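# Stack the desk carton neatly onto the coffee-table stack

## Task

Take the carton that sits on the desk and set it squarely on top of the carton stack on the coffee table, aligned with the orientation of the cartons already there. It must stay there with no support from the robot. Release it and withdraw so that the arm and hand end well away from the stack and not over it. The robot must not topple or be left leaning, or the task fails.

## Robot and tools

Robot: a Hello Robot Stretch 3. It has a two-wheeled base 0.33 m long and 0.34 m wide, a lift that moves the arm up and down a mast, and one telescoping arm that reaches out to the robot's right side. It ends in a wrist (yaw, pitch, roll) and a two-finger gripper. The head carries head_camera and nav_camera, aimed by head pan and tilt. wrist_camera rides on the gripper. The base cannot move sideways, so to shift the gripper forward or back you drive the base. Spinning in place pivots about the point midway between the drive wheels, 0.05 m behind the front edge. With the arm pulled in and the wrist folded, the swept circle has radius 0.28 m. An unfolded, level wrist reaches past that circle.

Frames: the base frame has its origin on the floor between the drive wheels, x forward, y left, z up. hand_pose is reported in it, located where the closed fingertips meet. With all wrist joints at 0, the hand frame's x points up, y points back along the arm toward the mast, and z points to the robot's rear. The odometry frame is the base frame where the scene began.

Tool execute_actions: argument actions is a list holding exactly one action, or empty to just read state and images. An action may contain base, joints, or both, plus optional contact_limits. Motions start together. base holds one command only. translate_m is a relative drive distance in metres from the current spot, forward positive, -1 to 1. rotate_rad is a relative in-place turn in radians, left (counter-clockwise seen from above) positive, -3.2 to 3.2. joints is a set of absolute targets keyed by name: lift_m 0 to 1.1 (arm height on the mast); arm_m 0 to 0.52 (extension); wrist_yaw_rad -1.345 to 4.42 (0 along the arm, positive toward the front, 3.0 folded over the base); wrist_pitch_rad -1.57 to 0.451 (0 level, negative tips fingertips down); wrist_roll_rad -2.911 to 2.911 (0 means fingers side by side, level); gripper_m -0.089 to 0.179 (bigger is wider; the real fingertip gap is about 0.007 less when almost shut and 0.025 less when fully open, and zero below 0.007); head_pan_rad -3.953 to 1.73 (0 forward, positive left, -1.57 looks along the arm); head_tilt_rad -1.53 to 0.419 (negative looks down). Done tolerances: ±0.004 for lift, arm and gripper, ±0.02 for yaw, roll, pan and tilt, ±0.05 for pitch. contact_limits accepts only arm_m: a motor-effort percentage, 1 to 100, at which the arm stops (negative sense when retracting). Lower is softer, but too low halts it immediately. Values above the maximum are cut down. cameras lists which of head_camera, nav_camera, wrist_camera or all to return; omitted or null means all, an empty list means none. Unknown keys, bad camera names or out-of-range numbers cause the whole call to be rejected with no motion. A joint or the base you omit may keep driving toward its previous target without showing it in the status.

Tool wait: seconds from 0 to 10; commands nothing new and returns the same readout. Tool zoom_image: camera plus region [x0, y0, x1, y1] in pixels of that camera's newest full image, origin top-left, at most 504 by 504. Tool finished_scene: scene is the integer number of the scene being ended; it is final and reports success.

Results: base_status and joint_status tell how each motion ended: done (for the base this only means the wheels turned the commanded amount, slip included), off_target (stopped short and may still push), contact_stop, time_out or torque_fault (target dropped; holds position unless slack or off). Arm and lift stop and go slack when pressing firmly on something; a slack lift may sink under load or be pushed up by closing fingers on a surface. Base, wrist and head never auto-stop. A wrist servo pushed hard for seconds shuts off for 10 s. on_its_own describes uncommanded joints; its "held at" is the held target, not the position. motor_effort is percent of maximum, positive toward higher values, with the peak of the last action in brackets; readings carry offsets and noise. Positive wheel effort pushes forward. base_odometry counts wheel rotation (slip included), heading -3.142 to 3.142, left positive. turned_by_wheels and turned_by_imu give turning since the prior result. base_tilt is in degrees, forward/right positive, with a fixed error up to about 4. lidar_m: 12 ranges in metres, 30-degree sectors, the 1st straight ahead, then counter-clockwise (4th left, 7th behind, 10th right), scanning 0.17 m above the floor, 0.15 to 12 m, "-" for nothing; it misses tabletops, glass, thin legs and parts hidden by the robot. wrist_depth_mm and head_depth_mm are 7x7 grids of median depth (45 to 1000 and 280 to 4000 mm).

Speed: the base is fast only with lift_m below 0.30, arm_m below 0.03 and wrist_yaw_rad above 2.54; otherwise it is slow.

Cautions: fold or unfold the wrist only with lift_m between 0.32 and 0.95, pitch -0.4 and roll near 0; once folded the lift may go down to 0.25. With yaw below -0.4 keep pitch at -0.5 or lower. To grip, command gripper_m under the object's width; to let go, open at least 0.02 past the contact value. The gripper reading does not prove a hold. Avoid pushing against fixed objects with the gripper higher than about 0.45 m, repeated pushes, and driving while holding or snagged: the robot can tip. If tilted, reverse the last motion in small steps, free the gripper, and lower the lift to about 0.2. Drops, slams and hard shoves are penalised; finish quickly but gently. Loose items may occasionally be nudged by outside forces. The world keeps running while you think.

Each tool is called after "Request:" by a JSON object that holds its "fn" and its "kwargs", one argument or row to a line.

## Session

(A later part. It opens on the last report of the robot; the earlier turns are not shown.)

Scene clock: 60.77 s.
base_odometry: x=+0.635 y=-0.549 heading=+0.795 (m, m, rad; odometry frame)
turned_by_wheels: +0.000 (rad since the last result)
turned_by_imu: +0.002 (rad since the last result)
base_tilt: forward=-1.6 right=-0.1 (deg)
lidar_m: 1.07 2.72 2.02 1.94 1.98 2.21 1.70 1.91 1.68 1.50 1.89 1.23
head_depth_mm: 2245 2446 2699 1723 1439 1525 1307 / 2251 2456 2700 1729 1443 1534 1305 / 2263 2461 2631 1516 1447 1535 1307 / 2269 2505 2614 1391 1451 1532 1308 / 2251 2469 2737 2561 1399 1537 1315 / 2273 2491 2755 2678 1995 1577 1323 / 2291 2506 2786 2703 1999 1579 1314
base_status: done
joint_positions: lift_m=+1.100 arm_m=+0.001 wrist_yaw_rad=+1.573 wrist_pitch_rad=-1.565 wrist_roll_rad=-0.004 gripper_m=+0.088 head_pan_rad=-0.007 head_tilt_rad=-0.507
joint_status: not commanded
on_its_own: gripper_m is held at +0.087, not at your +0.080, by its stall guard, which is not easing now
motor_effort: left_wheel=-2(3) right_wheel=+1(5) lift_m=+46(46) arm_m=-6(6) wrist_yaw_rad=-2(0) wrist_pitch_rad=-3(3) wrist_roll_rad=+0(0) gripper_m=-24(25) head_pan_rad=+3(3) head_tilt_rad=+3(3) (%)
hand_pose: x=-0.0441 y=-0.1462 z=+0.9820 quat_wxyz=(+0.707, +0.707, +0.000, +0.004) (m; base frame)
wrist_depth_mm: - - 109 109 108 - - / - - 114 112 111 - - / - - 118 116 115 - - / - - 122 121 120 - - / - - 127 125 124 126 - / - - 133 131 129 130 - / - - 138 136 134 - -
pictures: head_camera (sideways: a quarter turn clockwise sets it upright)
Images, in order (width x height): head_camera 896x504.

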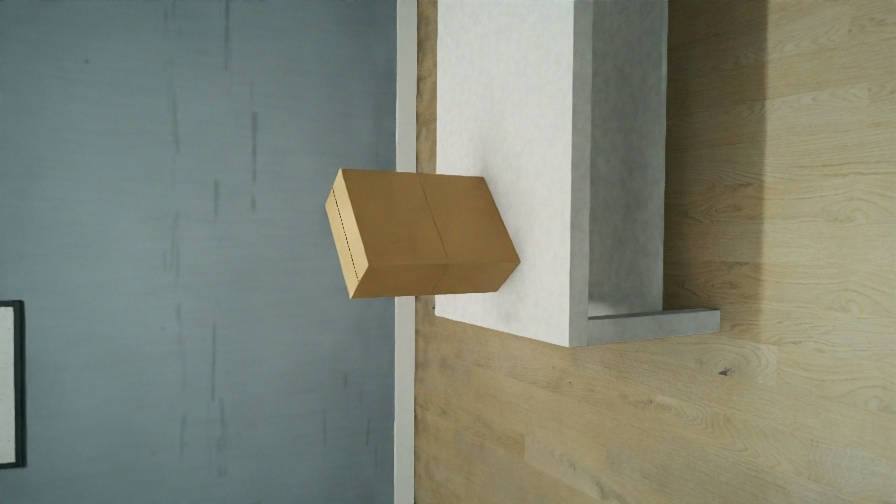

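Request:
{"fn": "execute_actions", "kwargs": {
  "actions": [
    {"base":{"translate_m":0.77}}
  ],
  "cameras": []
}}

Request:
{"fn": "execute_actions", "kwargs": {
  "actions": [
    {"base":{"rotate_rad":1.58},"joints":{"head_pan_rad":-1.5,"head_tilt_rad":-0.7}}
  ],
  "cameras": []
}}

Request:
{"fn": "execute_actions", "kwargs": {
  "actions": [
    {"joints":{"arm_m":0.25}}
  ],
  "cameras": []
}}

Request:
{"fn": "execute_actions", "kwargs": {
  "actions": [
    {"joints":{"arm_m":0.3,"wrist_yaw_rad":2.21}}
  ]
}}

Scene clock: 71.27 s.
base_odometry: x=+1.174 y=+0.000 heading=+0.794 (m, m, rad; odometry frame)
turned_by_wheels: +0.000 (rad since the last result)
turned_by_imu: +0.001 (rad since the last result)
base_tilt: forward=-1.8 right=+0.1 (deg)
lidar_m: 0.81 0.34 2.01 1.94 2.01 2.74 2.45 2.16 1.70 1.82 0.69 1.01
head_depth_mm: 1565 1717 1876 2088 1964 1025 855 / 1573 1703 1887 2098 1968 968 850 / 1570 1723 1889 2104 739 722 814 / 1576 1730 1914 2113 740 645 743 / 1581 1736 1905 2134 1983 647 787 / 1594 1738 1914 2118 1986 1528 876 / 1595 1744 1921 2146 1991 1582 1313
base_status: done
joint_positions: lift_m=+1.100 arm_m=+0.001 wrist_yaw_rad=+1.573 wrist_pitch_rad=-1.565 wrist_roll_rad=-0.004 gripper_m=+0.088 head_pan_rad=-0.007 head_tilt_rad=-0.507
joint_status: not commanded
on_its_own: gripper_m is held at +0.087, not at your +0.080, by its stall guard, which is not easing now
motor_effort: left_wheel=-2(3) right_wheel=+1(4) lift_m=+47(46) arm_m=-6(6) wrist_yaw_rad=-2(2) wrist_pitch_rad=-3(3) wrist_roll_rad=+0(0) gripper_m=-24(24) head_pan_rad=+4(3) head_tilt_rad=+3(3) (%)
hand_pose: x=-0.0441 y=-0.1462 z=+0.9820 quat_wxyz=(+0.707, +0.707, +0.000, +0.004) (m; base frame)
wrist_depth_mm: - - 110 109 107 902 - / - - 114 112 111 - - / - - 118 116 115 - - / - - 122 121 120 - - / - - 127 126 124 125 - / - - 133 131 129 130 - / - - 138 136 135 - -
pictures: none
No camera images: the call's "cameras" was empty. Leave "cameras" out to get every camera's image.

Scene clock: 74.70 s.
base_odometry: x=+1.174 y=+0.000 heading=+2.374 (m, m, rad; odometry frame)
turned_by_wheels: +1.580 (rad since the last result)
turned_by_imu: +1.564 (rad since the last result)
base_tilt: forward=-1.4 right=+0.0 (deg)
lidar_m: 1.94 2.02 2.75 2.46 2.16 1.70 1.82 0.69 1.01 0.81 0.34 2.01
head_depth_mm: - - - - - - - / 1569 - - 709 - 291 - / 1601 1803 2061 746 - - - / 1617 1835 2092 2021 - - - / 1636 1846 2128 2041 - - - / 1654 1875 2138 2036 1634 1386 - / 1678 1913 2213 2037 1663 1381 1200
base_status: done
joint_positions: lift_m=+1.100 arm_m=+0.001 wrist_yaw_rad=+1.573 wrist_pitch_rad=-1.565 wrist_roll_rad=-0.004 gripper_m=+0.088 head_pan_rad=-1.493 head_tilt_rad=-0.691
joint_status: all done
on_its_own: gripper_m is held at +0.087, not at your +0.080, by its stall guard, which is not easing now
motor_effort: left_wheel=-2(7) right_wheel=+2(5) lift_m=+46(46) arm_m=-7(6) wrist_yaw_rad=-2(1) wrist_pitch_rad=-3(3) wrist_roll_rad=+0(0) gripper_m=-24(24) head_pan_rad=-3(41) head_tilt_rad=-4(20) (%)
hand_pose: x=-0.0441 y=-0.1462 z=+0.9820 quat_wxyz=(+0.707, +0.707, +0.000, +0.004) (m; base frame)
wrist_depth_mm: - - 110 109 108 602 594 / - - 113 113 111 467 365 / - - 118 116 115 525 415 / - - 122 121 119 678 492 / - - 127 126 124 125 696 / - - 132 131 129 130 730 / - - 138 136 135 761 760
pictures: none
No camera images: the call's "cameras" was empty. Leave "cameras" out to get every camera's image.

Scene clock: 77.77 s.
base_odometry: x=+1.174 y=+0.000 heading=+2.374 (m, m, rad; odometry frame)
turned_by_wheels: +0.000 (rad since the last result)
turned_by_imu: -0.001 (rad since the last result)
base_tilt: forward=-1.5 right=+0.1 (deg)
lidar_m: 1.94 2.02 2.75 2.46 2.16 1.70 1.82 0.69 1.01 0.81 0.34 2.01
head_depth_mm: - - 2025 424 431 854 771 / - 1727 2018 425 452 872 774 / 1612 1741 2064 426 445 857 773 / 1626 1800 2112 427 452 839 775 / 1642 1848 2126 1968 1042 897 776 / 1654 1874 2154 2027 1649 1386 1132 / 1685 1892 2178 2039 1652 1395 1194
base_status: not commanded
joint_positions: lift_m=+1.100 arm_m=+0.250 wrist_yaw_rad=+1.572 wrist_pitch_rad=-1.565 wrist_roll_rad=-0.004 gripper_m=+0.088 head_pan_rad=-1.493 head_tilt_rad=-0.691
joint_status: all done
on_its_own: gripper_m is held at +0.087, not at your +0.080, by its stall guard, which is not easing now
motor_effort: left_wheel=-2(2) right_wheel=+2(2) lift_m=+46(47) arm_m=+5(6) wrist_yaw_rad=-1(1) wrist_pitch_rad=-3(3) wrist_roll_rad=+0(0) gripper_m=-25(24) head_pan_rad=-3(3) head_tilt_rad=-4(4) (%)
hand_pose: x=-0.0441 y=-0.3948 z=+0.9820 quat_wxyz=(+0.707, +0.707, +0.000, +0.004) (m; base frame)
wrist_depth_mm: - - 110 108 107 288 - / - - 113 113 111 295 - / - - 118 116 115 306 - / - - 122 121 120 321 323 / - - 127 126 124 125 - / - - 133 131 129 130 - / - - 138 136 135 761 -
pictures: none
No camera images: the call's "cameras" was empty. Leave "cameras" out to get every camera's image.

Scene clock: 79.23 s.
base_odometry: x=+1.174 y=+0.000 heading=+2.374 (m, m, rad; odometry frame)
turned_by_wheels: +0.000 (rad since the last result)
turned_by_imu: +0.000 (rad since the last result)
base_tilt: forward=-1.6 right=+0.0 (deg)
lidar_m: 1.94 2.02 2.76 2.45 2.16 1.70 1.82 0.69 1.01 0.81 0.34 2.01
head_depth_mm: 1574 1823 1210 504 1006 895 770 / - - 529 454 543 893 773 / 1655 1749 1943 434 482 860 773 / 1626 1822 2054 444 496 838 773 / 1649 1860 2103 1909 1101 898 775 / 1668 1871 2155 2030 1651 1386 1128 / 1675 1895 2185 2047 1653 1389 1199
base_status: not commanded
joint_positions: lift_m=+1.100 arm_m=+0.300 wrist_yaw_rad=+2.207 wrist_pitch_rad=-1.565 wrist_roll_rad=-0.004 gripper_m=+0.088 head_pan_rad=-1.493 head_tilt_rad=-0.691
joint_status: all done
on_its_own: gripper_m is held at +0.087, not at your +0.080, by its stall guard, which is not easing now
motor_effort: left_wheel=-2(2) right_wheel=+2(1) lift_m=+46(47) arm_m=+5(7) wrist_yaw_rad=+3(3) wrist_pitch_rad=-3(3) wrist_roll_rad=+0(0) gripper_m=-24(25) head_pan_rad=-3(4) head_tilt_rad=-4(5) (%)
hand_pose: x=-0.0395 y=-0.4582 z=+0.9820 quat_wxyz=(+0.671, +0.671, +0.221, +0.224) (m; base frame)
wrist_depth_mm: - - 110 108 108 - - / - - 114 112 111 - - / - - 118 116 115 660 - / - - 122 121 119 662 - / - - 127 125 124 125 - / - - 133 130 129 130 - / - - 138 136 134 - -
pictures: head_camera (sideways: a quarter turn clockwise sets it upright), nav_camera (sideways: a quarter turn counterclockwise sets it upright), wrist_camera
Images, in order (width x height): head_camera 896x504, nav_camera 672x504, wrist_camera 644x364.

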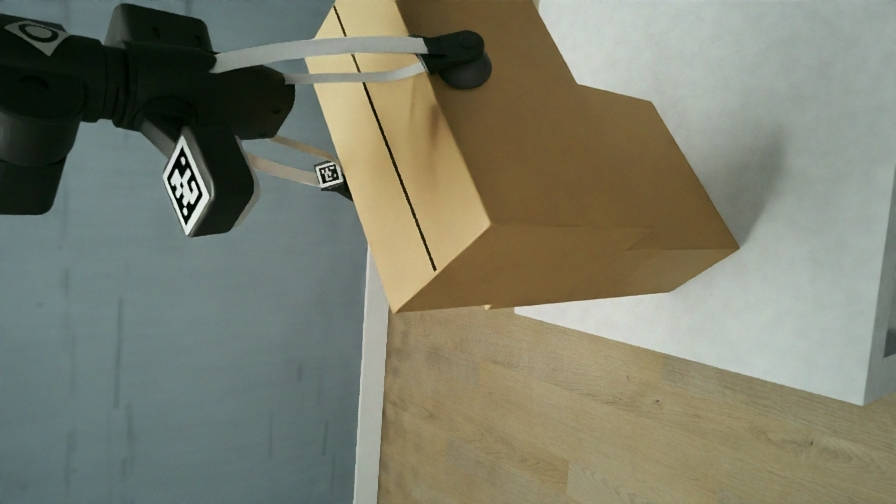

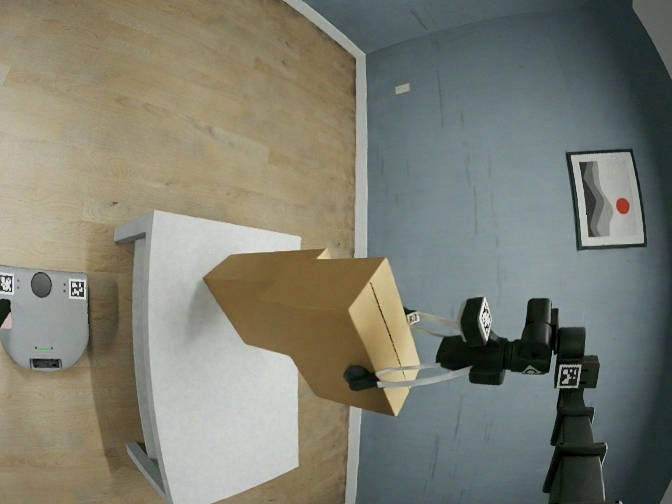

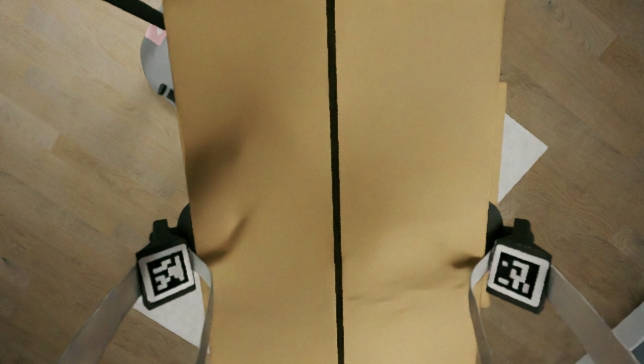

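Request:
{"fn": "execute_actions", "kwargs": {
  "actions": [
    {"joints":{"lift_m":1.085,"head_pan_rad":-1.45,"head_tilt_rad":-0.85}}
  ],
  "cameras": ["head_camera","wrist_camera"]
}}

Scene clock: 80.60 s.
base_odometry: x=+1.174 y=+0.000 heading=+2.374 (m, m, rad; odometry frame)
turned_by_wheels: +0.000 (rad since the last result)
turned_by_imu: +0.000 (rad since the last result)
base_tilt: forward=-1.6 right=+0.1 (deg)
lidar_m: 1.94 2.02 2.75 2.46 2.16 1.70 1.82 0.69 1.01 0.81 0.34 2.01
head_depth_mm: - 1766 467 576 948 830 1084 / 1592 1897 452 503 920 832 1099 / 1636 1942 455 453 878 829 1118 / 1702 1957 468 519 891 831 1122 / 1719 1991 2092 1734 974 850 1122 / 1750 2035 2103 1727 1483 1291 1143 / 1790 2078 2105 1742 1485 1291 1145
base_status: not commanded
joint_positions: lift_m=+1.085 arm_m=+0.300 wrist_yaw_rad=+2.207 wrist_pitch_rad=-1.565 wrist_roll_rad=-0.004 gripper_m=+0.088 head_pan_rad=-1.457 head_tilt_rad=-0.839
joint_status: all done
on_its_own: gripper_m is held at +0.087, not at your +0.080, by its stall guard, which is not easing now
motor_effort: left_wheel=-2(2) right_wheel=+2(2) lift_m=+31(43) arm_m=+5(5) wrist_yaw_rad=+2(3) wrist_pitch_rad=-3(3) wrist_roll_rad=+0(0) gripper_m=-25(24) head_pan_rad=+4(10) head_tilt_rad=-5(17) (%)
hand_pose: x=-0.0395 y=-0.4582 z=+0.9676 quat_wxyz=(+0.671, +0.671, +0.221, +0.224) (m; base frame)
wrist_depth_mm: - - 109 109 107 998 - / - - 114 112 112 - - / - - 118 116 115 296 - / - - 122 121 119 310 - / - - 127 126 124 125 - / - - 133 131 129 130 - / - - 138 136 135 - -
pictures: head_camera (sideways: a quarter turn clockwise sets it upright), wrist_camera
Images, in order (width x height): head_camera 896x504, wrist_camera 644x364.

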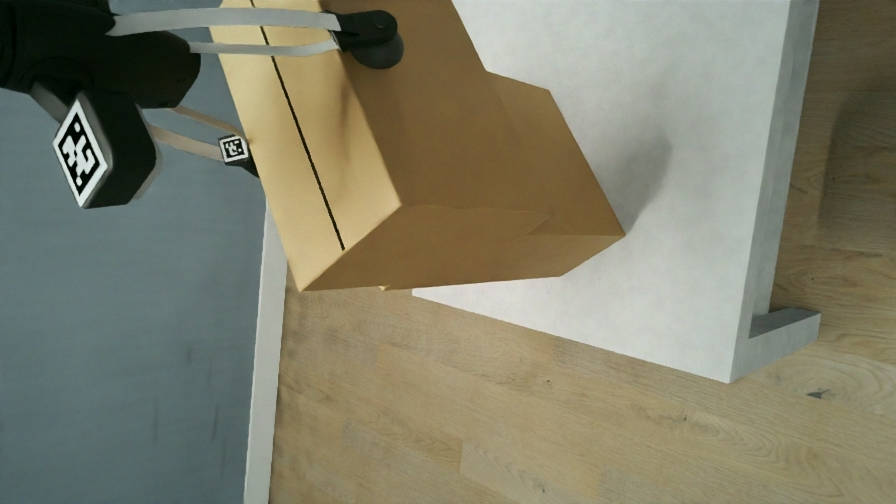

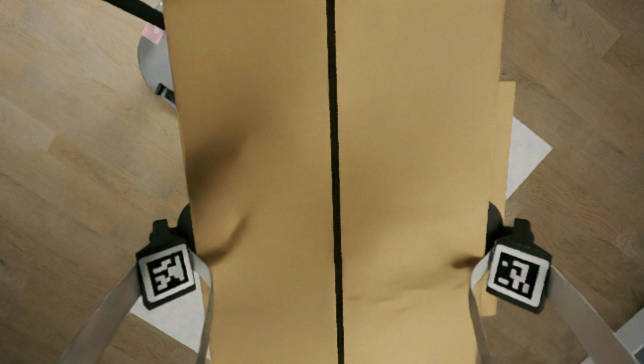

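Request:
{"fn": "execute_actions", "kwargs": {
  "actions": [
    {"joints":{"lift_m":1.095,"arm_m":0.43}}
  ],
  "cameras": []
}}

Request:
{"fn": "execute_actions", "kwargs": {
  "actions": [
    {"joints":{"lift_m":1.082,"head_pan_rad":-1.55,"head_tilt_rad":-0.75}}
  ],
  "cameras": ["head_camera","wrist_camera"]
}}

Scene clock: 84.40 s.
base_odometry: x=+1.174 y=+0.000 heading=+2.374 (m, m, rad; odometry frame)
turned_by_wheels: +0.000 (rad since the last result)
turned_by_imu: -0.001 (rad since the last result)
base_tilt: forward=-1.7 right=+0.3 (deg)
lidar_m: 1.94 2.02 2.75 2.45 2.16 1.70 1.82 0.69 1.01 0.81 0.34 2.01
head_depth_mm: 1639 570 631 1077 952 828 1100 / 1704 550 568 741 916 829 1103 / 1695 552 534 668 881 831 1123 / 1688 1879 646 683 890 831 1123 / 1725 1990 2099 1719 974 849 1119 / 1756 2055 2101 1740 1475 1288 1140 / 1779 2086 2106 1734 1485 1293 1146
base_status: not commanded
joint_positions: lift_m=+1.095 arm_m=+0.430 wrist_yaw_rad=+2.207 wrist_pitch_rad=-1.565 wrist_roll_rad=-0.004 gripper_m=+0.088 head_pan_rad=-1.457 head_tilt_rad=-0.839
joint_status: all done
on_its_own: gripper_m is held at +0.087, not at your +0.080, by its stall guard, which is not easing now
motor_effort: left_wheel=-2(2) right_wheel=+1(2) lift_m=+47(48) arm_m=+5(6) wrist_yaw_rad=+1(3) wrist_pitch_rad=-3(3) wrist_roll_rad=+0(0) gripper_m=-24(24) head_pan_rad=+4(4) head_tilt_rad=-5(5) (%)
hand_pose: x=-0.0395 y=-0.5882 z=+0.9770 quat_wxyz=(+0.671, +0.671, +0.221, +0.224) (m; base frame)
wrist_depth_mm: - 111 110 108 108 - - / - - 113 112 111 - - / - - 118 117 116 - - / - - 122 121 119 - - / - 734 127 125 124 125 - / - 756 132 131 129 130 - / - - 138 136 134 - -
pictures: none
No camera images: the call's "cameras" was empty. Leave "cameras" out to get every camera's image.

Scene clock: 85.20 s.
base_odometry: x=+1.174 y=+0.000 heading=+2.374 (m, m, rad; odometry frame)
turned_by_wheels: +0.000 (rad since the last result)
turned_by_imu: +0.000 (rad since the last result)
base_tilt: forward=-1.6 right=+0.0 (deg)
lidar_m: 1.94 2.02 2.75 2.45 2.16 1.70 1.83 0.69 1.01 0.81 0.34 2.01
head_depth_mm: 1603 1784 678 1860 1010 859 783 / 1641 1758 589 736 961 861 784 / 1573 1825 554 634 824 865 799 / 1621 1869 547 612 721 846 801 / 1651 1871 2077 1732 945 867 800 / 1663 1894 2150 1880 1574 1294 998 / 1682 1920 2156 1904 1574 1342 1176
base_status: not commanded
joint_positions: lift_m=+1.082 arm_m=+0.430 wrist_yaw_rad=+2.207 wrist_pitch_rad=-1.565 wrist_roll_rad=-0.004 gripper_m=+0.088 head_pan_rad=-1.543 head_tilt_rad=-0.754
joint_status: all done
on_its_own: gripper_m is held at +0.087, not at your +0.080, by its stall guard, which is not easing now
motor_effort: left_wheel=-1(2) right_wheel=+2(2) lift_m=+30(41) arm_m=+5(5) wrist_yaw_rad=+2(2) wrist_pitch_rad=-3(3) wrist_roll_rad=+0(0) gripper_m=-24(24) head_pan_rad=-2(14) head_tilt_rad=+2(10) (%)
hand_pose: x=-0.0395 y=-0.5882 z=+0.9646 quat_wxyz=(+0.671, +0.671, +0.221, +0.224) (m; base frame)
wrist_depth_mm: - 111 110 109 107 977 972 / - - 113 112 111 - - / - - 118 116 115 - - / - - 122 121 120 - - / - 727 127 125 124 125 - / - 745 133 131 129 130 - / - - 138 136 135 - -
pictures: head_camera (sideways: a quarter turn clockwise sets it upright), wrist_camera
Images, in order (width x height): head_camera 896x504, wrist_camera 644x364.

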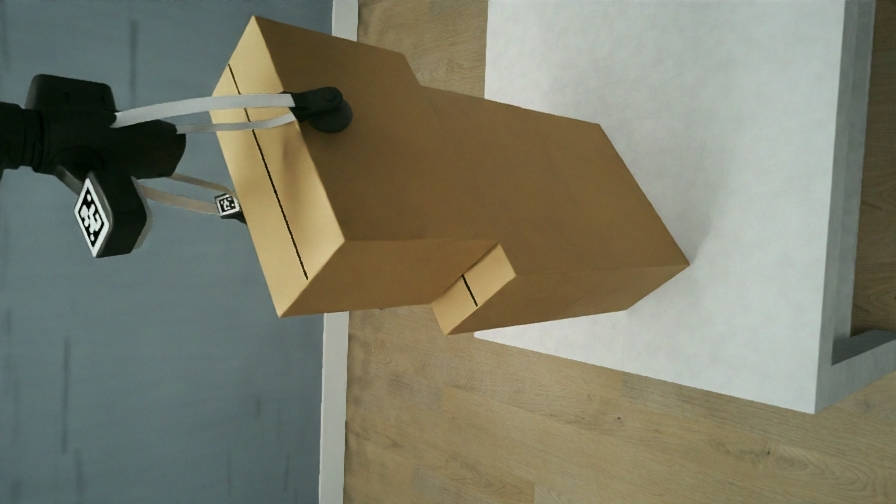

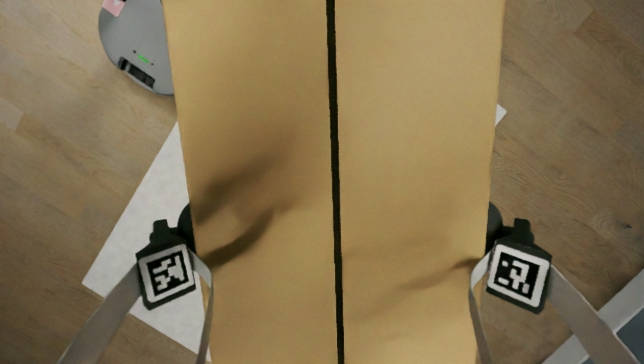

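Request:
{"fn": "execute_actions", "kwargs": {
  "actions": [
    {"base":{"translate_m":0.04},"joints":{"arm_m":0.4}}
  ],
  "cameras": ["head_camera"]
}}

Request:
{"fn": "zoom_image", "kwargs": {
  "camera": "head_camera",
  "region": [200,0,704,380]
}}

Scene clock: 87.33 s.
base_odometry: x=+1.146 y=+0.028 heading=+2.374 (m, m, rad; odometry frame)
turned_by_wheels: +0.000 (rad since the last result)
turned_by_imu: -0.001 (rad since the last result)
base_tilt: forward=-1.5 right=+0.1 (deg)
lidar_m: 1.90 1.98 2.69 2.45 2.19 1.74 1.86 0.73 1.04 0.80 0.32 1.96
head_depth_mm: 1604 1816 612 1820 1003 864 779 / - 1787 565 667 899 862 796 / 1598 1869 537 591 762 863 798 / 1623 1882 527 568 748 850 798 / 1648 1881 2090 1833 1065 867 802 / 1659 1886 2149 1892 1578 1335 1148 / 1662 1923 2187 1902 1566 1338 1167
base_status: done
joint_positions: lift_m=+1.082 arm_m=+0.400 wrist_yaw_rad=+2.207 wrist_pitch_rad=-1.565 wrist_roll_rad=-0.004 gripper_m=+0.088 head_pan_rad=-1.543 head_tilt_rad=-0.754
joint_status: all done
on_its_own: gripper_m is held at +0.087, not at your +0.080, by its stall guard, which is not easing now
motor_effort: left_wheel=-1(2) right_wheel=+1(6) lift_m=+30(30) arm_m=-6(7) wrist_yaw_rad=+3(3) wrist_pitch_rad=-3(3) wrist_roll_rad=+0(0) gripper_m=-24(24) head_pan_rad=-3(3) head_tilt_rad=+2(1) (%)
hand_pose: x=-0.0395 y=-0.5590 z=+0.9646 quat_wxyz=(+0.671, +0.671, +0.221, +0.224) (m; base frame)
wrist_depth_mm: - 112 110 109 108 979 979 / - - 114 112 111 - - / - - 118 116 115 - - / - - 122 121 120 - - / - - 127 125 124 126 - / - 748 133 131 129 130 - / - - 138 136 135 - -
pictures: head_camera (sideways: a quarter turn clockwise sets it upright)
Images, in order (width x height): head_camera 896x504.

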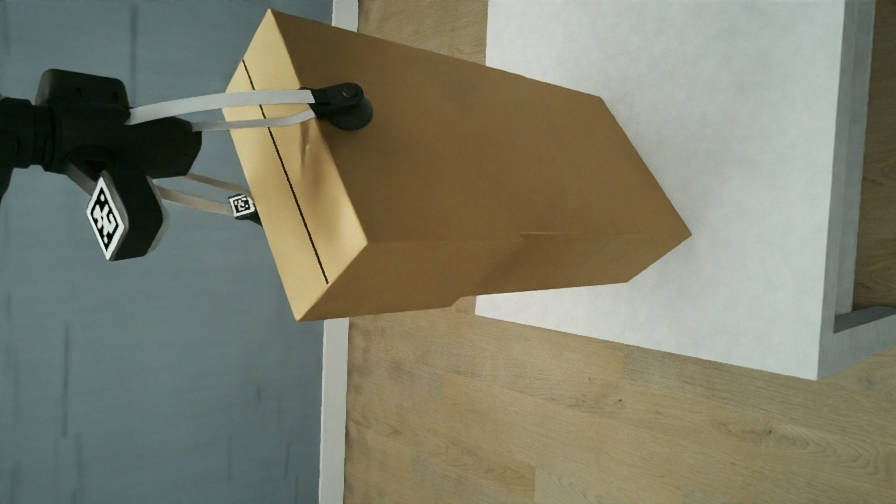

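Region (200, 0, 704, 380) of head_camera's 896x504 image, scaled by 1.000; it fills the top 380 rows of this view, and the rest is white.

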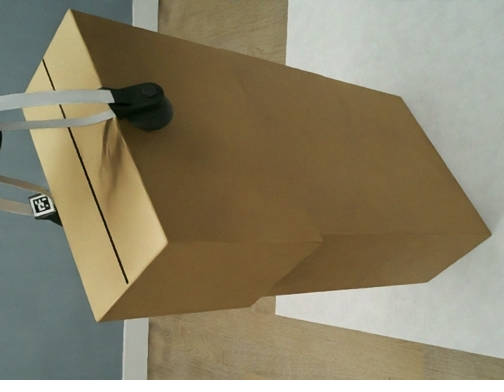

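Request:
{"fn": "execute_actions", "kwargs": {
  "actions": [
    {"joints":{"lift_m":1.075}}
  ],
  "cameras": ["head_camera","nav_camera"]
}}

Request:
{"fn": "zoom_image", "kwargs": {
  "camera": "head_camera",
  "region": [380,20,700,340]
}}

Scene clock: 88.53 s.
base_odometry: x=+1.146 y=+0.028 heading=+2.374 (m, m, rad; odometry frame)
turned_by_wheels: +0.000 (rad since the last result)
turned_by_imu: +0.000 (rad since the last result)
base_tilt: forward=-1.5 right=+0.0 (deg)
lidar_m: 1.90 1.97 2.68 2.45 2.19 1.74 1.86 0.73 1.04 0.80 0.32 1.97
head_depth_mm: 1607 1823 621 1818 1007 863 780 / - 1816 578 665 902 865 797 / 1611 1887 537 591 762 865 798 / 1630 1897 540 570 747 849 800 / 1649 1873 2091 1822 1064 864 802 / 1669 1892 2156 1879 1580 1344 1150 / 1677 1920 2172 1907 1571 1345 1171
base_status: not commanded
joint_positions: lift_m=+1.075 arm_m=+0.400 wrist_yaw_rad=+2.207 wrist_pitch_rad=-1.565 wrist_roll_rad=-0.004 gripper_m=+0.088 head_pan_rad=-1.543 head_tilt_rad=-0.754
joint_status: all done
on_its_own: gripper_m is held at +0.087, not at your +0.080, by its stall guard, which is not easing now
motor_effort: left_wheel=-2(2) right_wheel=+1(1) lift_m=+30(31) arm_m=-6(6) wrist_yaw_rad=+2(2) wrist_pitch_rad=-3(3) wrist_roll_rad=+0(0) gripper_m=-24(24) head_pan_rad=-3(3) head_tilt_rad=+2(1) (%)
hand_pose: x=-0.0395 y=-0.5590 z=+0.9576 quat_wxyz=(+0.671, +0.671, +0.221, +0.224) (m; base frame)
wrist_depth_mm: - 112 110 109 108 972 979 / - - 113 112 111 - - / - - 118 116 115 - - / - - 122 121 120 - - / - - 127 126 124 126 - / - 740 132 130 129 130 - / - 778 138 136 134 - -
pictures: head_camera (sideways: a quarter turn clockwise sets it upright), nav_camera (sideways: a quarter turn counterclockwise sets it upright)
Images, in order (width x height): head_camera 896x504, nav_camera 672x504.

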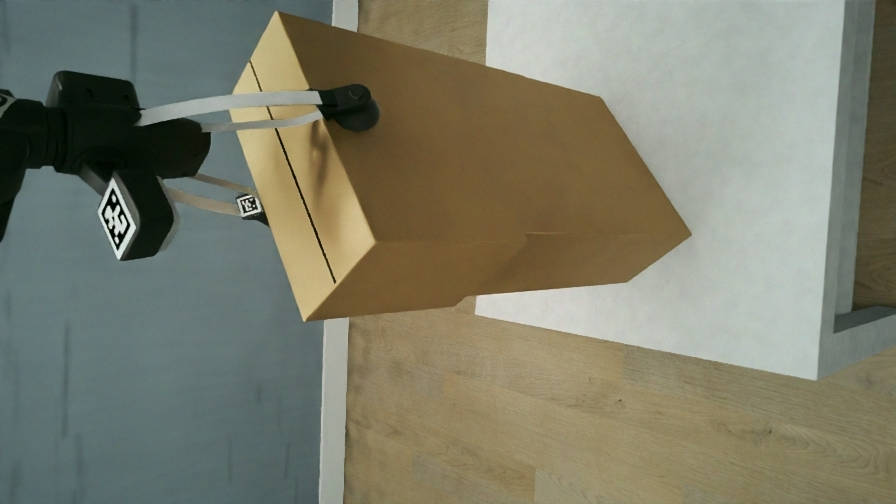

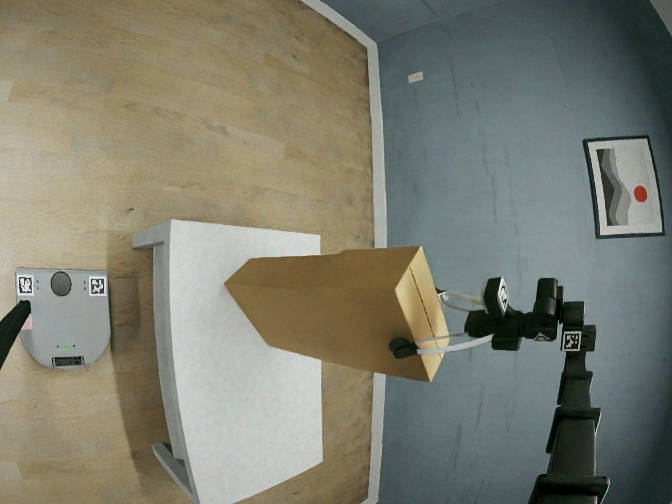

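Region (380, 20, 700, 340) of head_camera's 896x504 image, scaled by 1.575, with more detail than that image has.

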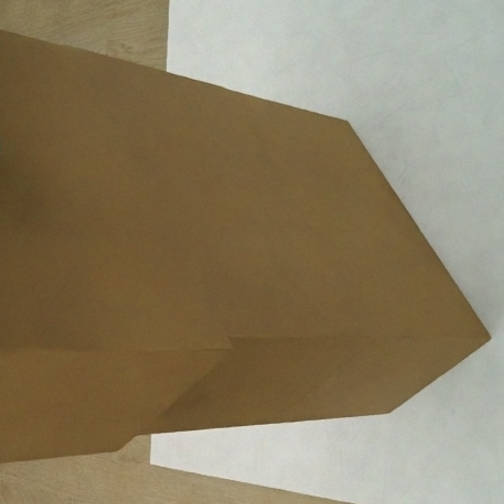

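Request:
{"fn": "execute_actions", "kwargs": {
  "actions": [
    {"base":{"translate_m":-0.008},"joints":{"arm_m":0.406,"lift_m":1.08}}
  ],
  "cameras": ["head_camera"]
}}

Request:
{"fn": "zoom_image", "kwargs": {
  "camera": "head_camera",
  "region": [380,20,700,340]
}}

Scene clock: 94.60 s.
base_odometry: x=+1.151 y=+0.022 heading=+2.374 (m, m, rad; odometry frame)
turned_by_wheels: +0.000 (rad since the last result)
turned_by_imu: -0.001 (rad since the last result)
base_tilt: forward=-1.6 right=+0.0 (deg)
lidar_m: 1.91 1.98 2.70 2.45 2.18 1.73 1.85 0.72 1.03 0.80 0.32 1.98
head_depth_mm: 1612 1819 620 1820 1002 863 782 / - 1804 571 682 920 863 798 / 1610 1842 543 598 772 864 798 / 1625 1888 532 577 738 851 800 / 1650 1883 2096 1837 1016 866 803 / 1666 1895 2152 1877 1572 1335 1147 / 1675 1907 2167 1900 1578 1340 1176
base_status: done
joint_positions: lift_m=+1.080 arm_m=+0.406 wrist_yaw_rad=+2.207 wrist_pitch_rad=-1.565 wrist_roll_rad=-0.004 gripper_m=+0.088 head_pan_rad=-1.543 head_tilt_rad=-0.754
joint_status: all done
on_its_own: gripper_m is held at +0.087, not at your +0.080, by its stall guard, which is not easing now
motor_effort: left_wheel=-1(6) right_wheel=+1(3) lift_m=+47(50) arm_m=+5(5) wrist_yaw_rad=+2(2) wrist_pitch_rad=-3(3) wrist_roll_rad=+0(0) gripper_m=-24(24) head_pan_rad=-3(3) head_tilt_rad=+2(2) (%)
hand_pose: x=-0.0395 y=-0.5642 z=+0.9620 quat_wxyz=(+0.671, +0.671, +0.221, +0.224) (m; base frame)
wrist_depth_mm: - 111 110 109 108 983 977 / - - 114 112 111 - - / - - 118 117 115 - - / - - 122 121 120 - - / - 735 127 126 124 125 - / - 747 133 131 129 129 - / - - 138 136 135 - -
pictures: head_camera (sideways: a quarter turn clockwise sets it upright)
Images, in order (width x height): head_camera 896x504.

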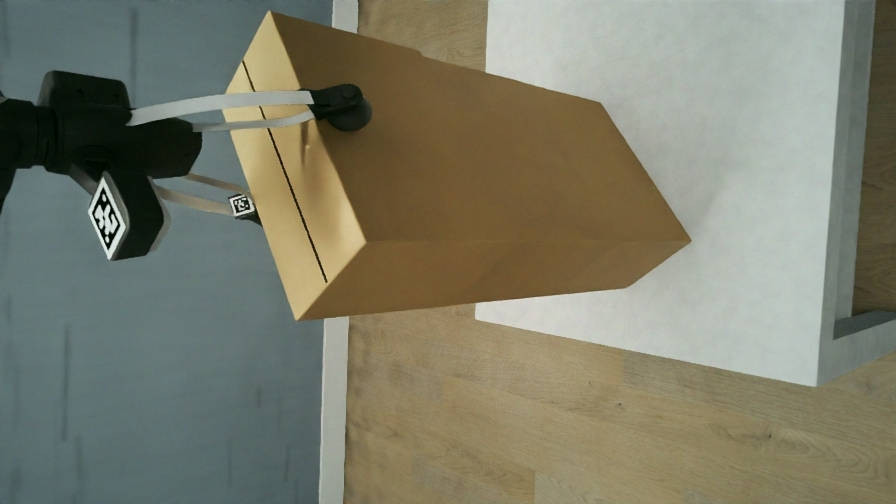

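Region (380, 20, 700, 340) of head_camera's 896x504 image, scaled by 1.575, with more detail than that image has.

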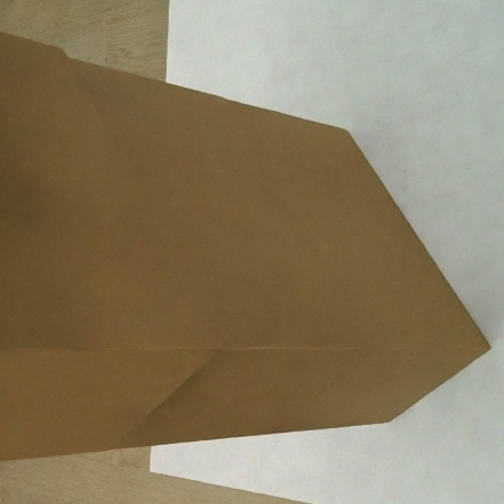

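Request:
{"fn": "execute_actions", "kwargs": {
  "actions": [
    {"joints":{"lift_m":1.068}}
  ],
  "cameras": ["head_camera"]
}}

Request:
{"fn": "zoom_image", "kwargs": {
  "camera": "head_camera",
  "region": [380,20,700,340]
}}

Scene clock: 96.37 s.
base_odometry: x=+1.151 y=+0.022 heading=+2.374 (m, m, rad; odometry frame)
turned_by_wheels: +0.000 (rad since the last result)
turned_by_imu: +0.000 (rad since the last result)
base_tilt: forward=-1.6 right=-0.1 (deg)
lidar_m: 1.91 1.98 2.70 2.45 2.17 1.73 1.85 0.72 1.03 0.80 0.32 1.98
head_depth_mm: 1612 1816 631 1814 1006 862 783 / - 1829 580 675 920 863 785 / 1605 1872 545 602 774 866 799 / 1628 1895 541 576 737 848 802 / 1662 1889 2080 1824 1018 870 803 / 1667 1892 2143 1891 1572 1337 1146 / 1674 1908 2173 1906 1569 1344 1171
base_status: not commanded
joint_positions: lift_m=+1.074 arm_m=+0.406 wrist_yaw_rad=+2.207 wrist_pitch_rad=-1.568 wrist_roll_rad=-0.004 gripper_m=+0.088 head_pan_rad=-1.543 head_tilt_rad=-0.754
joint_status: lift_m contact_stop (moved -0.006 of -0.012)
on_its_own: gripper_m is held at +0.087, not at your +0.080, by its stall guard, which is not easing now; lift_m is slack since a contact_stop, until your next command for it (your +1.068 is given up)
motor_effort: left_wheel=+1(1) right_wheel=-2(4) lift_m=+37(39) arm_m=+5(5) wrist_yaw_rad=+2(2) wrist_pitch_rad=-1(3) wrist_roll_rad=+0(0) gripper_m=-25(25) head_pan_rad=-3(2) head_tilt_rad=+1(1) (%)
hand_pose: x=-0.0400 y=-0.5646 z=+0.9560 quat_wxyz=(+0.671, +0.671, +0.222, +0.223) (m; base frame)
wrist_depth_mm: - 110 109 108 107 955 942 / - - 113 112 111 - - / - - 117 116 115 - - / - - 121 120 119 - - / - 715 126 125 124 125 - / - 733 132 130 129 130 - / - - 138 136 134 - -
pictures: head_camera (sideways: a quarter turn clockwise sets it upright)
Images, in order (width x height): head_camera 896x504.

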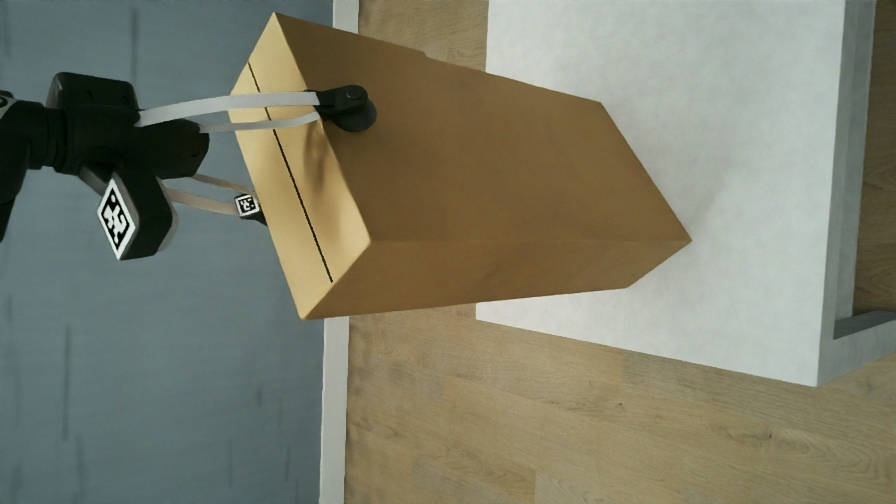

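Region (380, 20, 700, 340) of head_camera's 896x504 image, scaled by 1.575, with more detail than that image has.

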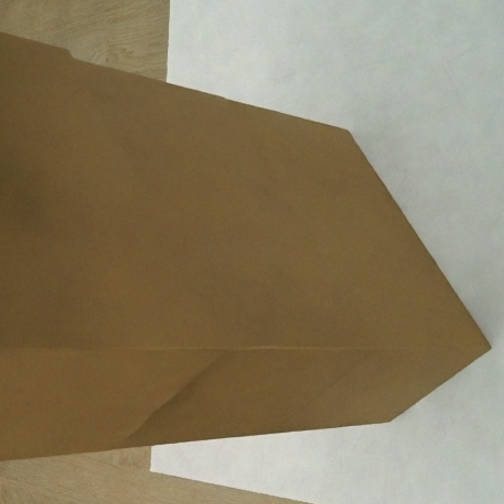

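Request:
{"fn": "execute_actions", "kwargs": {
  "actions": [
    {"joints":{"lift_m":1.082}}
  ],
  "cameras": []
}}

Request:
{"fn": "execute_actions", "kwargs": {
  "actions": [
    {"joints":{"wrist_yaw_rad":2.235}}
  ],
  "cameras": []
}}

Request:
{"fn": "execute_actions", "kwargs": {
  "actions": [
    {"joints":{"lift_m":1.076}}
  ],
  "cameras": ["head_camera"]
}}

Request:
{"fn": "zoom_image", "kwargs": {
  "camera": "head_camera",
  "region": [380,20,700,340]
}}

Scene clock: 98.33 s.
base_odometry: x=+1.151 y=+0.022 heading=+2.374 (m, m, rad; odometry frame)
turned_by_wheels: +0.000 (rad since the last result)
turned_by_imu: -0.001 (rad since the last result)
base_tilt: forward=-1.6 right=+0.0 (deg)
lidar_m: 1.91 1.98 2.70 2.45 2.18 1.73 1.85 0.72 1.03 0.80 0.32 1.98
head_depth_mm: 1605 1822 619 1824 1008 865 782 / - 1795 567 681 924 863 786 / 1595 1849 543 598 773 863 798 / 1621 1878 530 577 735 850 803 / 1648 1864 2080 1832 1016 868 800 / 1660 1889 2138 1898 1568 1347 1147 / 1673 1925 2175 1907 1572 1349 1174
base_status: not commanded
joint_positions: lift_m=+1.082 arm_m=+0.406 wrist_yaw_rad=+2.207 wrist_pitch_rad=-1.567 wrist_roll_rad=-0.004 gripper_m=+0.088 head_pan_rad=-1.543 head_tilt_rad=-0.754
joint_status: all done
on_its_own: gripper_m is held at +0.087, not at your +0.080, by its stall guard, which is not easing now
motor_effort: left_wheel=+0(0) right_wheel=+0(2) lift_m=+47(48) arm_m=+5(5) wrist_yaw_rad=+2(1) wrist_pitch_rad=-2(2) wrist_roll_rad=+0(0) gripper_m=-25(24) head_pan_rad=-3(3) head_tilt_rad=+2(2) (%)
hand_pose: x=-0.0398 y=-0.5645 z=+0.9641 quat_wxyz=(+0.671, +0.671, +0.221, +0.224) (m; base frame)
wrist_depth_mm: - 111 109 109 108 972 976 / - - 114 112 111 - - / - - 118 116 115 - - / - - 122 121 120 - - / - 712 127 125 124 125 - / - 751 133 131 129 129 - / - - 138 136 134 - -
pictures: none
No camera images: the call's "cameras" was empty. Leave "cameras" out to get every camera's image.

Scene clock: 98.87 s.
base_odometry: x=+1.151 y=+0.022 heading=+2.374 (m, m, rad; odometry frame)
turned_by_wheels: +0.000 (rad since the last result)
turned_by_imu: +0.000 (rad since the last result)
base_tilt: forward=-1.6 right=+0.0 (deg)
lidar_m: 1.91 1.98 2.70 2.45 2.18 1.73 1.85 0.72 1.03 0.80 0.32 1.97
head_depth_mm: 1609 1824 623 1813 1006 860 779 / - 1777 567 681 925 864 781 / 1604 1847 543 597 770 864 799 / 1625 1862 532 576 736 846 801 / 1643 1880 2094 1821 1013 869 800 / 1665 1902 2152 1892 1567 1336 1153 / 1673 1911 2176 1904 1572 1337 1173
base_status: not commanded
joint_positions: lift_m=+1.082 arm_m=+0.406 wrist_yaw_rad=+2.232 wrist_pitch_rad=-1.567 wrist_roll_rad=-0.004 gripper_m=+0.088 head_pan_rad=-1.543 head_tilt_rad=-0.754
joint_status: all done
on_its_own: gripper_m is held at +0.087, not at your +0.080, by its stall guard, which is not easing now
motor_effort: left_wheel=-1(0) right_wheel=+0(0) lift_m=+47(47) arm_m=+5(5) wrist_yaw_rad=+2(2) wrist_pitch_rad=-2(2) wrist_roll_rad=+0(0) gripper_m=-24(25) head_pan_rad=-4(3) head_tilt_rad=+1(1) (%)
hand_pose: x=-0.0395 y=-0.5649 z=+0.9641 quat_wxyz=(+0.668, +0.668, +0.230, +0.232) (m; base frame)
wrist_depth_mm: - 111 109 109 107 965 957 / - - 113 112 111 - - / - - 118 116 115 - - / - - 122 121 119 - - / - 726 126 125 124 125 - / - 750 132 130 129 130 - / - - 138 136 134 - -
pictures: none
No camera images: the call's "cameras" was empty. Leave "cameras" out to get every camera's image.

Scene clock: 99.50 s.
base_odometry: x=+1.151 y=+0.022 heading=+2.374 (m, m, rad; odometry frame)
turned_by_wheels: +0.000 (rad since the last result)
turned_by_imu: +0.000 (rad since the last result)
base_tilt: forward=-1.6 right=-0.1 (deg)
lidar_m: 1.91 1.99 2.70 2.45 2.17 1.73 1.85 0.72 1.03 0.80 0.32 1.98
head_depth_mm: 1600 1808 636 1813 1009 861 782 / - 1794 577 678 923 864 783 / 1597 1874 542 597 773 864 798 / 1632 1889 538 576 735 849 800 / 1661 1867 2078 1840 1015 867 802 / 1659 1890 2155 1904 1574 1342 1150 / 1678 1896 2178 1897 1575 1337 1176
base_status: not commanded
joint_positions: lift_m=+1.076 arm_m=+0.406 wrist_yaw_rad=+2.232 wrist_pitch_rad=-1.567 wrist_roll_rad=-0.004 gripper_m=+0.088 head_pan_rad=-1.543 head_tilt_rad=-0.754
joint_status: all done
on_its_own: gripper_m is held at +0.087, not at your +0.080, by its stall guard, which is not easing now
motor_effort: left_wheel=+0(0) right_wheel=+0(0) lift_m=+31(43) arm_m=+5(5) wrist_yaw_rad=+2(1) wrist_pitch_rad=-2(2) wrist_roll_rad=+0(0) gripper_m=-25(24) head_pan_rad=-3(3) head_tilt_rad=+1(1) (%)
hand_pose: x=-0.0395 y=-0.5649 z=+0.9586 quat_wxyz=(+0.668, +0.668, +0.230, +0.232) (m; base frame)
wrist_depth_mm: - 111 109 108 108 957 972 / - - 114 112 111 - - / - - 117 116 115 - - / - - 122 121 119 - - / - 708 126 125 124 125 - / - 743 132 130 129 130 - / - - 138 136 134 - -
pictures: head_camera (sideways: a quarter turn clockwise sets it upright)
Images, in order (width x height): head_camera 896x504.

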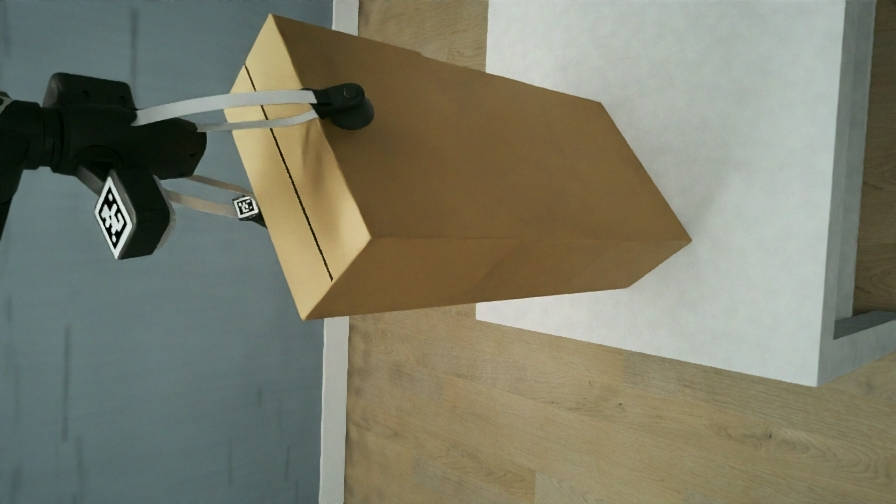

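Region (380, 20, 700, 340) of head_camera's 896x504 image, scaled by 1.575, with more detail than that image has.

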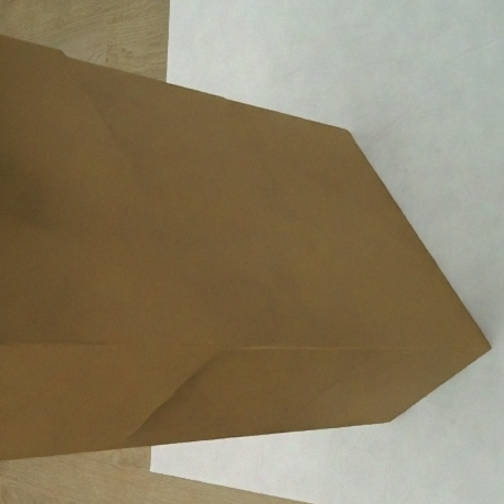

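Good; release.

Request:
{"fn": "execute_actions", "kwargs": {
  "actions": [
    {"joints":{"gripper_m":0.179}}
  ],
  "cameras": []
}}

Request:
{"fn": "execute_actions", "kwargs": {
  "actions": [
    {"joints":{"lift_m":1.1}}
  ],
  "cameras": []
}}

Request:
{"fn": "execute_actions", "kwargs": {
  "actions": [
    {"joints":{"wrist_pitch_rad":-0.5}}
  ],
  "cameras": ["head_camera","nav_camera"]
}}

Scene clock: 101.43 s.
base_odometry: x=+1.151 y=+0.022 heading=+2.374 (m, m, rad; odometry frame)
turned_by_wheels: +0.000 (rad since the last result)
turned_by_imu: +0.000 (rad since the last result)
base_tilt: forward=-1.7 right=+0.0 (deg)
lidar_m: 1.91 1.98 2.70 2.45 2.18 1.73 1.85 0.72 1.03 0.80 0.32 1.97
head_depth_mm: 1601 1815 644 1816 1007 859 783 / - 1790 568 680 922 865 785 / 1603 1885 544 597 774 862 798 / 1630 1871 541 577 735 848 801 / 1649 1869 2069 1835 1016 868 803 / 1649 1885 2145 1899 1570 1339 1151 / 1689 1915 2165 1890 1571 1346 1172
base_status: not commanded
joint_positions: lift_m=+1.076 arm_m=+0.406 wrist_yaw_rad=+2.232 wrist_pitch_rad=-1.567 wrist_roll_rad=-0.004 gripper_m=+0.179 head_pan_rad=-1.543 head_tilt_rad=-0.754
joint_status: all done
motor_effort: left_wheel=+0(0) right_wheel=+0(0) lift_m=+31(30) arm_m=+4(5) wrist_yaw_rad=+2(2) wrist_pitch_rad=-2(2) wrist_roll_rad=+0(0) gripper_m=+1(100) head_pan_rad=-2(2) head_tilt_rad=+1(2) (%)
hand_pose: x=-0.0395 y=-0.5649 z=+0.9586 quat_wxyz=(+0.668, +0.668, +0.230, +0.232) (m; base frame)
wrist_depth_mm: - 113 111 110 109 964 963 / - - 115 114 113 - - / - - 119 118 116 - - / - - 124 122 121 - - / - 713 129 127 126 - - / - 729 134 132 131 - - / - - 140 138 136 - -
pictures: none
No camera images: the call's "cameras" was empty. Leave "cameras" out to get every camera's image.

Scene clock: 102.40 s.
base_odometry: x=+1.151 y=+0.022 heading=+2.374 (m, m, rad; odometry frame)
turned_by_wheels: +0.000 (rad since the last result)
turned_by_imu: +0.000 (rad since the last result)
base_tilt: forward=-1.7 right=+0.0 (deg)
lidar_m: 1.91 1.98 2.71 2.45 2.19 1.73 1.85 0.72 1.03 0.80 0.32 1.97
head_depth_mm: 1598 1808 645 1816 1006 862 781 / - 1826 579 679 924 866 783 / 1573 1857 543 597 772 866 797 / 1608 1844 541 577 737 850 801 / 1650 1884 2085 1839 1017 868 800 / 1665 1880 2149 1890 1567 1344 1157 / 1670 1910 2171 1906 1572 1346 1168
base_status: not commanded
joint_positions: lift_m=+1.100 arm_m=+0.406 wrist_yaw_rad=+2.232 wrist_pitch_rad=-1.567 wrist_roll_rad=-0.004 gripper_m=+0.179 head_pan_rad=-1.543 head_tilt_rad=-0.754
joint_status: all done
motor_effort: left_wheel=-1(0) right_wheel=+0(0) lift_m=+46(50) arm_m=+5(5) wrist_yaw_rad=+1(2) wrist_pitch_rad=-2(2) wrist_roll_rad=+0(0) gripper_m=+1(1) head_pan_rad=-4(3) head_tilt_rad=+1(1) (%)
hand_pose: x=-0.0395 y=-0.5649 z=+0.9821 quat_wxyz=(+0.668, +0.668, +0.230, +0.232) (m; base frame)
wrist_depth_mm: - - 133 131 130 - - / - - 137 136 135 - - / - - 143 141 140 - - / - - 148 147 145 - - / - 740 155 152 150 - - / - 770 162 158 157 - - / - - 774 165 163 - -
pictures: none
No camera images: the call's "cameras" was empty. Leave "cameras" out to get every camera's image.

Scene clock: 103.80 s.
base_odometry: x=+1.151 y=+0.022 heading=+2.374 (m, m, rad; odometry frame)
turned_by_wheels: +0.000 (rad since the last result)
turned_by_imu: +0.000 (rad since the last result)
base_tilt: forward=-1.6 right=+0.0 (deg)
lidar_m: 1.90 1.99 2.70 2.45 2.19 1.73 1.85 0.72 1.03 0.80 0.32 1.97
head_depth_mm: 1601 1820 640 1815 1008 862 782 / 1619 1781 580 677 921 864 783 / 1645 1845 543 597 773 867 797 / - 1891 540 576 736 848 800 / 1620 1880 2048 1843 1013 866 802 / 1658 1917 2160 1893 1571 1342 1149 / 1669 1963 2170 1895 1578 1345 1170
base_status: not commanded
joint_positions: lift_m=+1.100 arm_m=+0.406 wrist_yaw_rad=+2.232 wrist_pitch_rad=-0.520 wrist_roll_rad=-0.004 gripper_m=+0.179 head_pan_rad=-1.543 head_tilt_rad=-0.754
joint_status: all done
motor_effort: left_wheel=+0(0) right_wheel=+0(0) lift_m=+46(46) arm_m=+5(5) wrist_yaw_rad=+2(2) wrist_pitch_rad=+12(11) wrist_roll_rad=+0(0) gripper_m=+0(1) head_pan_rad=-3(4) head_tilt_rad=+1(1) (%)
hand_pose: x=+0.1448 y=-0.4215 z=+1.0902 quat_wxyz=(+0.464, +0.692, -0.136, +0.535) (m; base frame)
wrist_depth_mm: - - - - - - - / - - - - - - - / - - - - - - - / - - - - - - - / - - - - - - - / - - - - - - - / - - - - - - -
pictures: head_camera (sideways: a quarter turn clockwise sets it upright), nav_camera (sideways: a quarter turn counterclockwise sets it upright)
Images, in order (width x height): head_camera 896x504, nav_camera 672x504.

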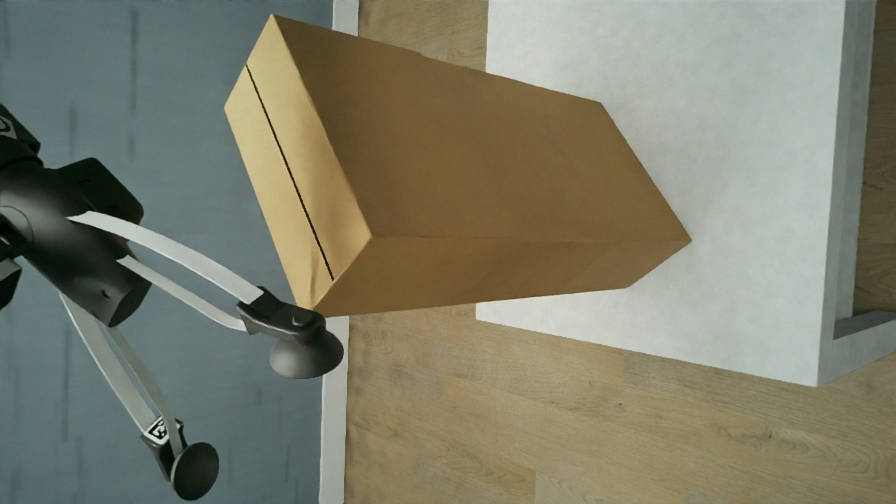

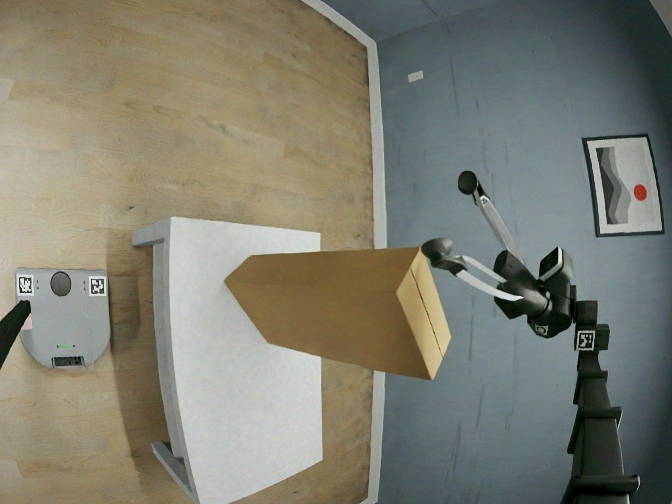

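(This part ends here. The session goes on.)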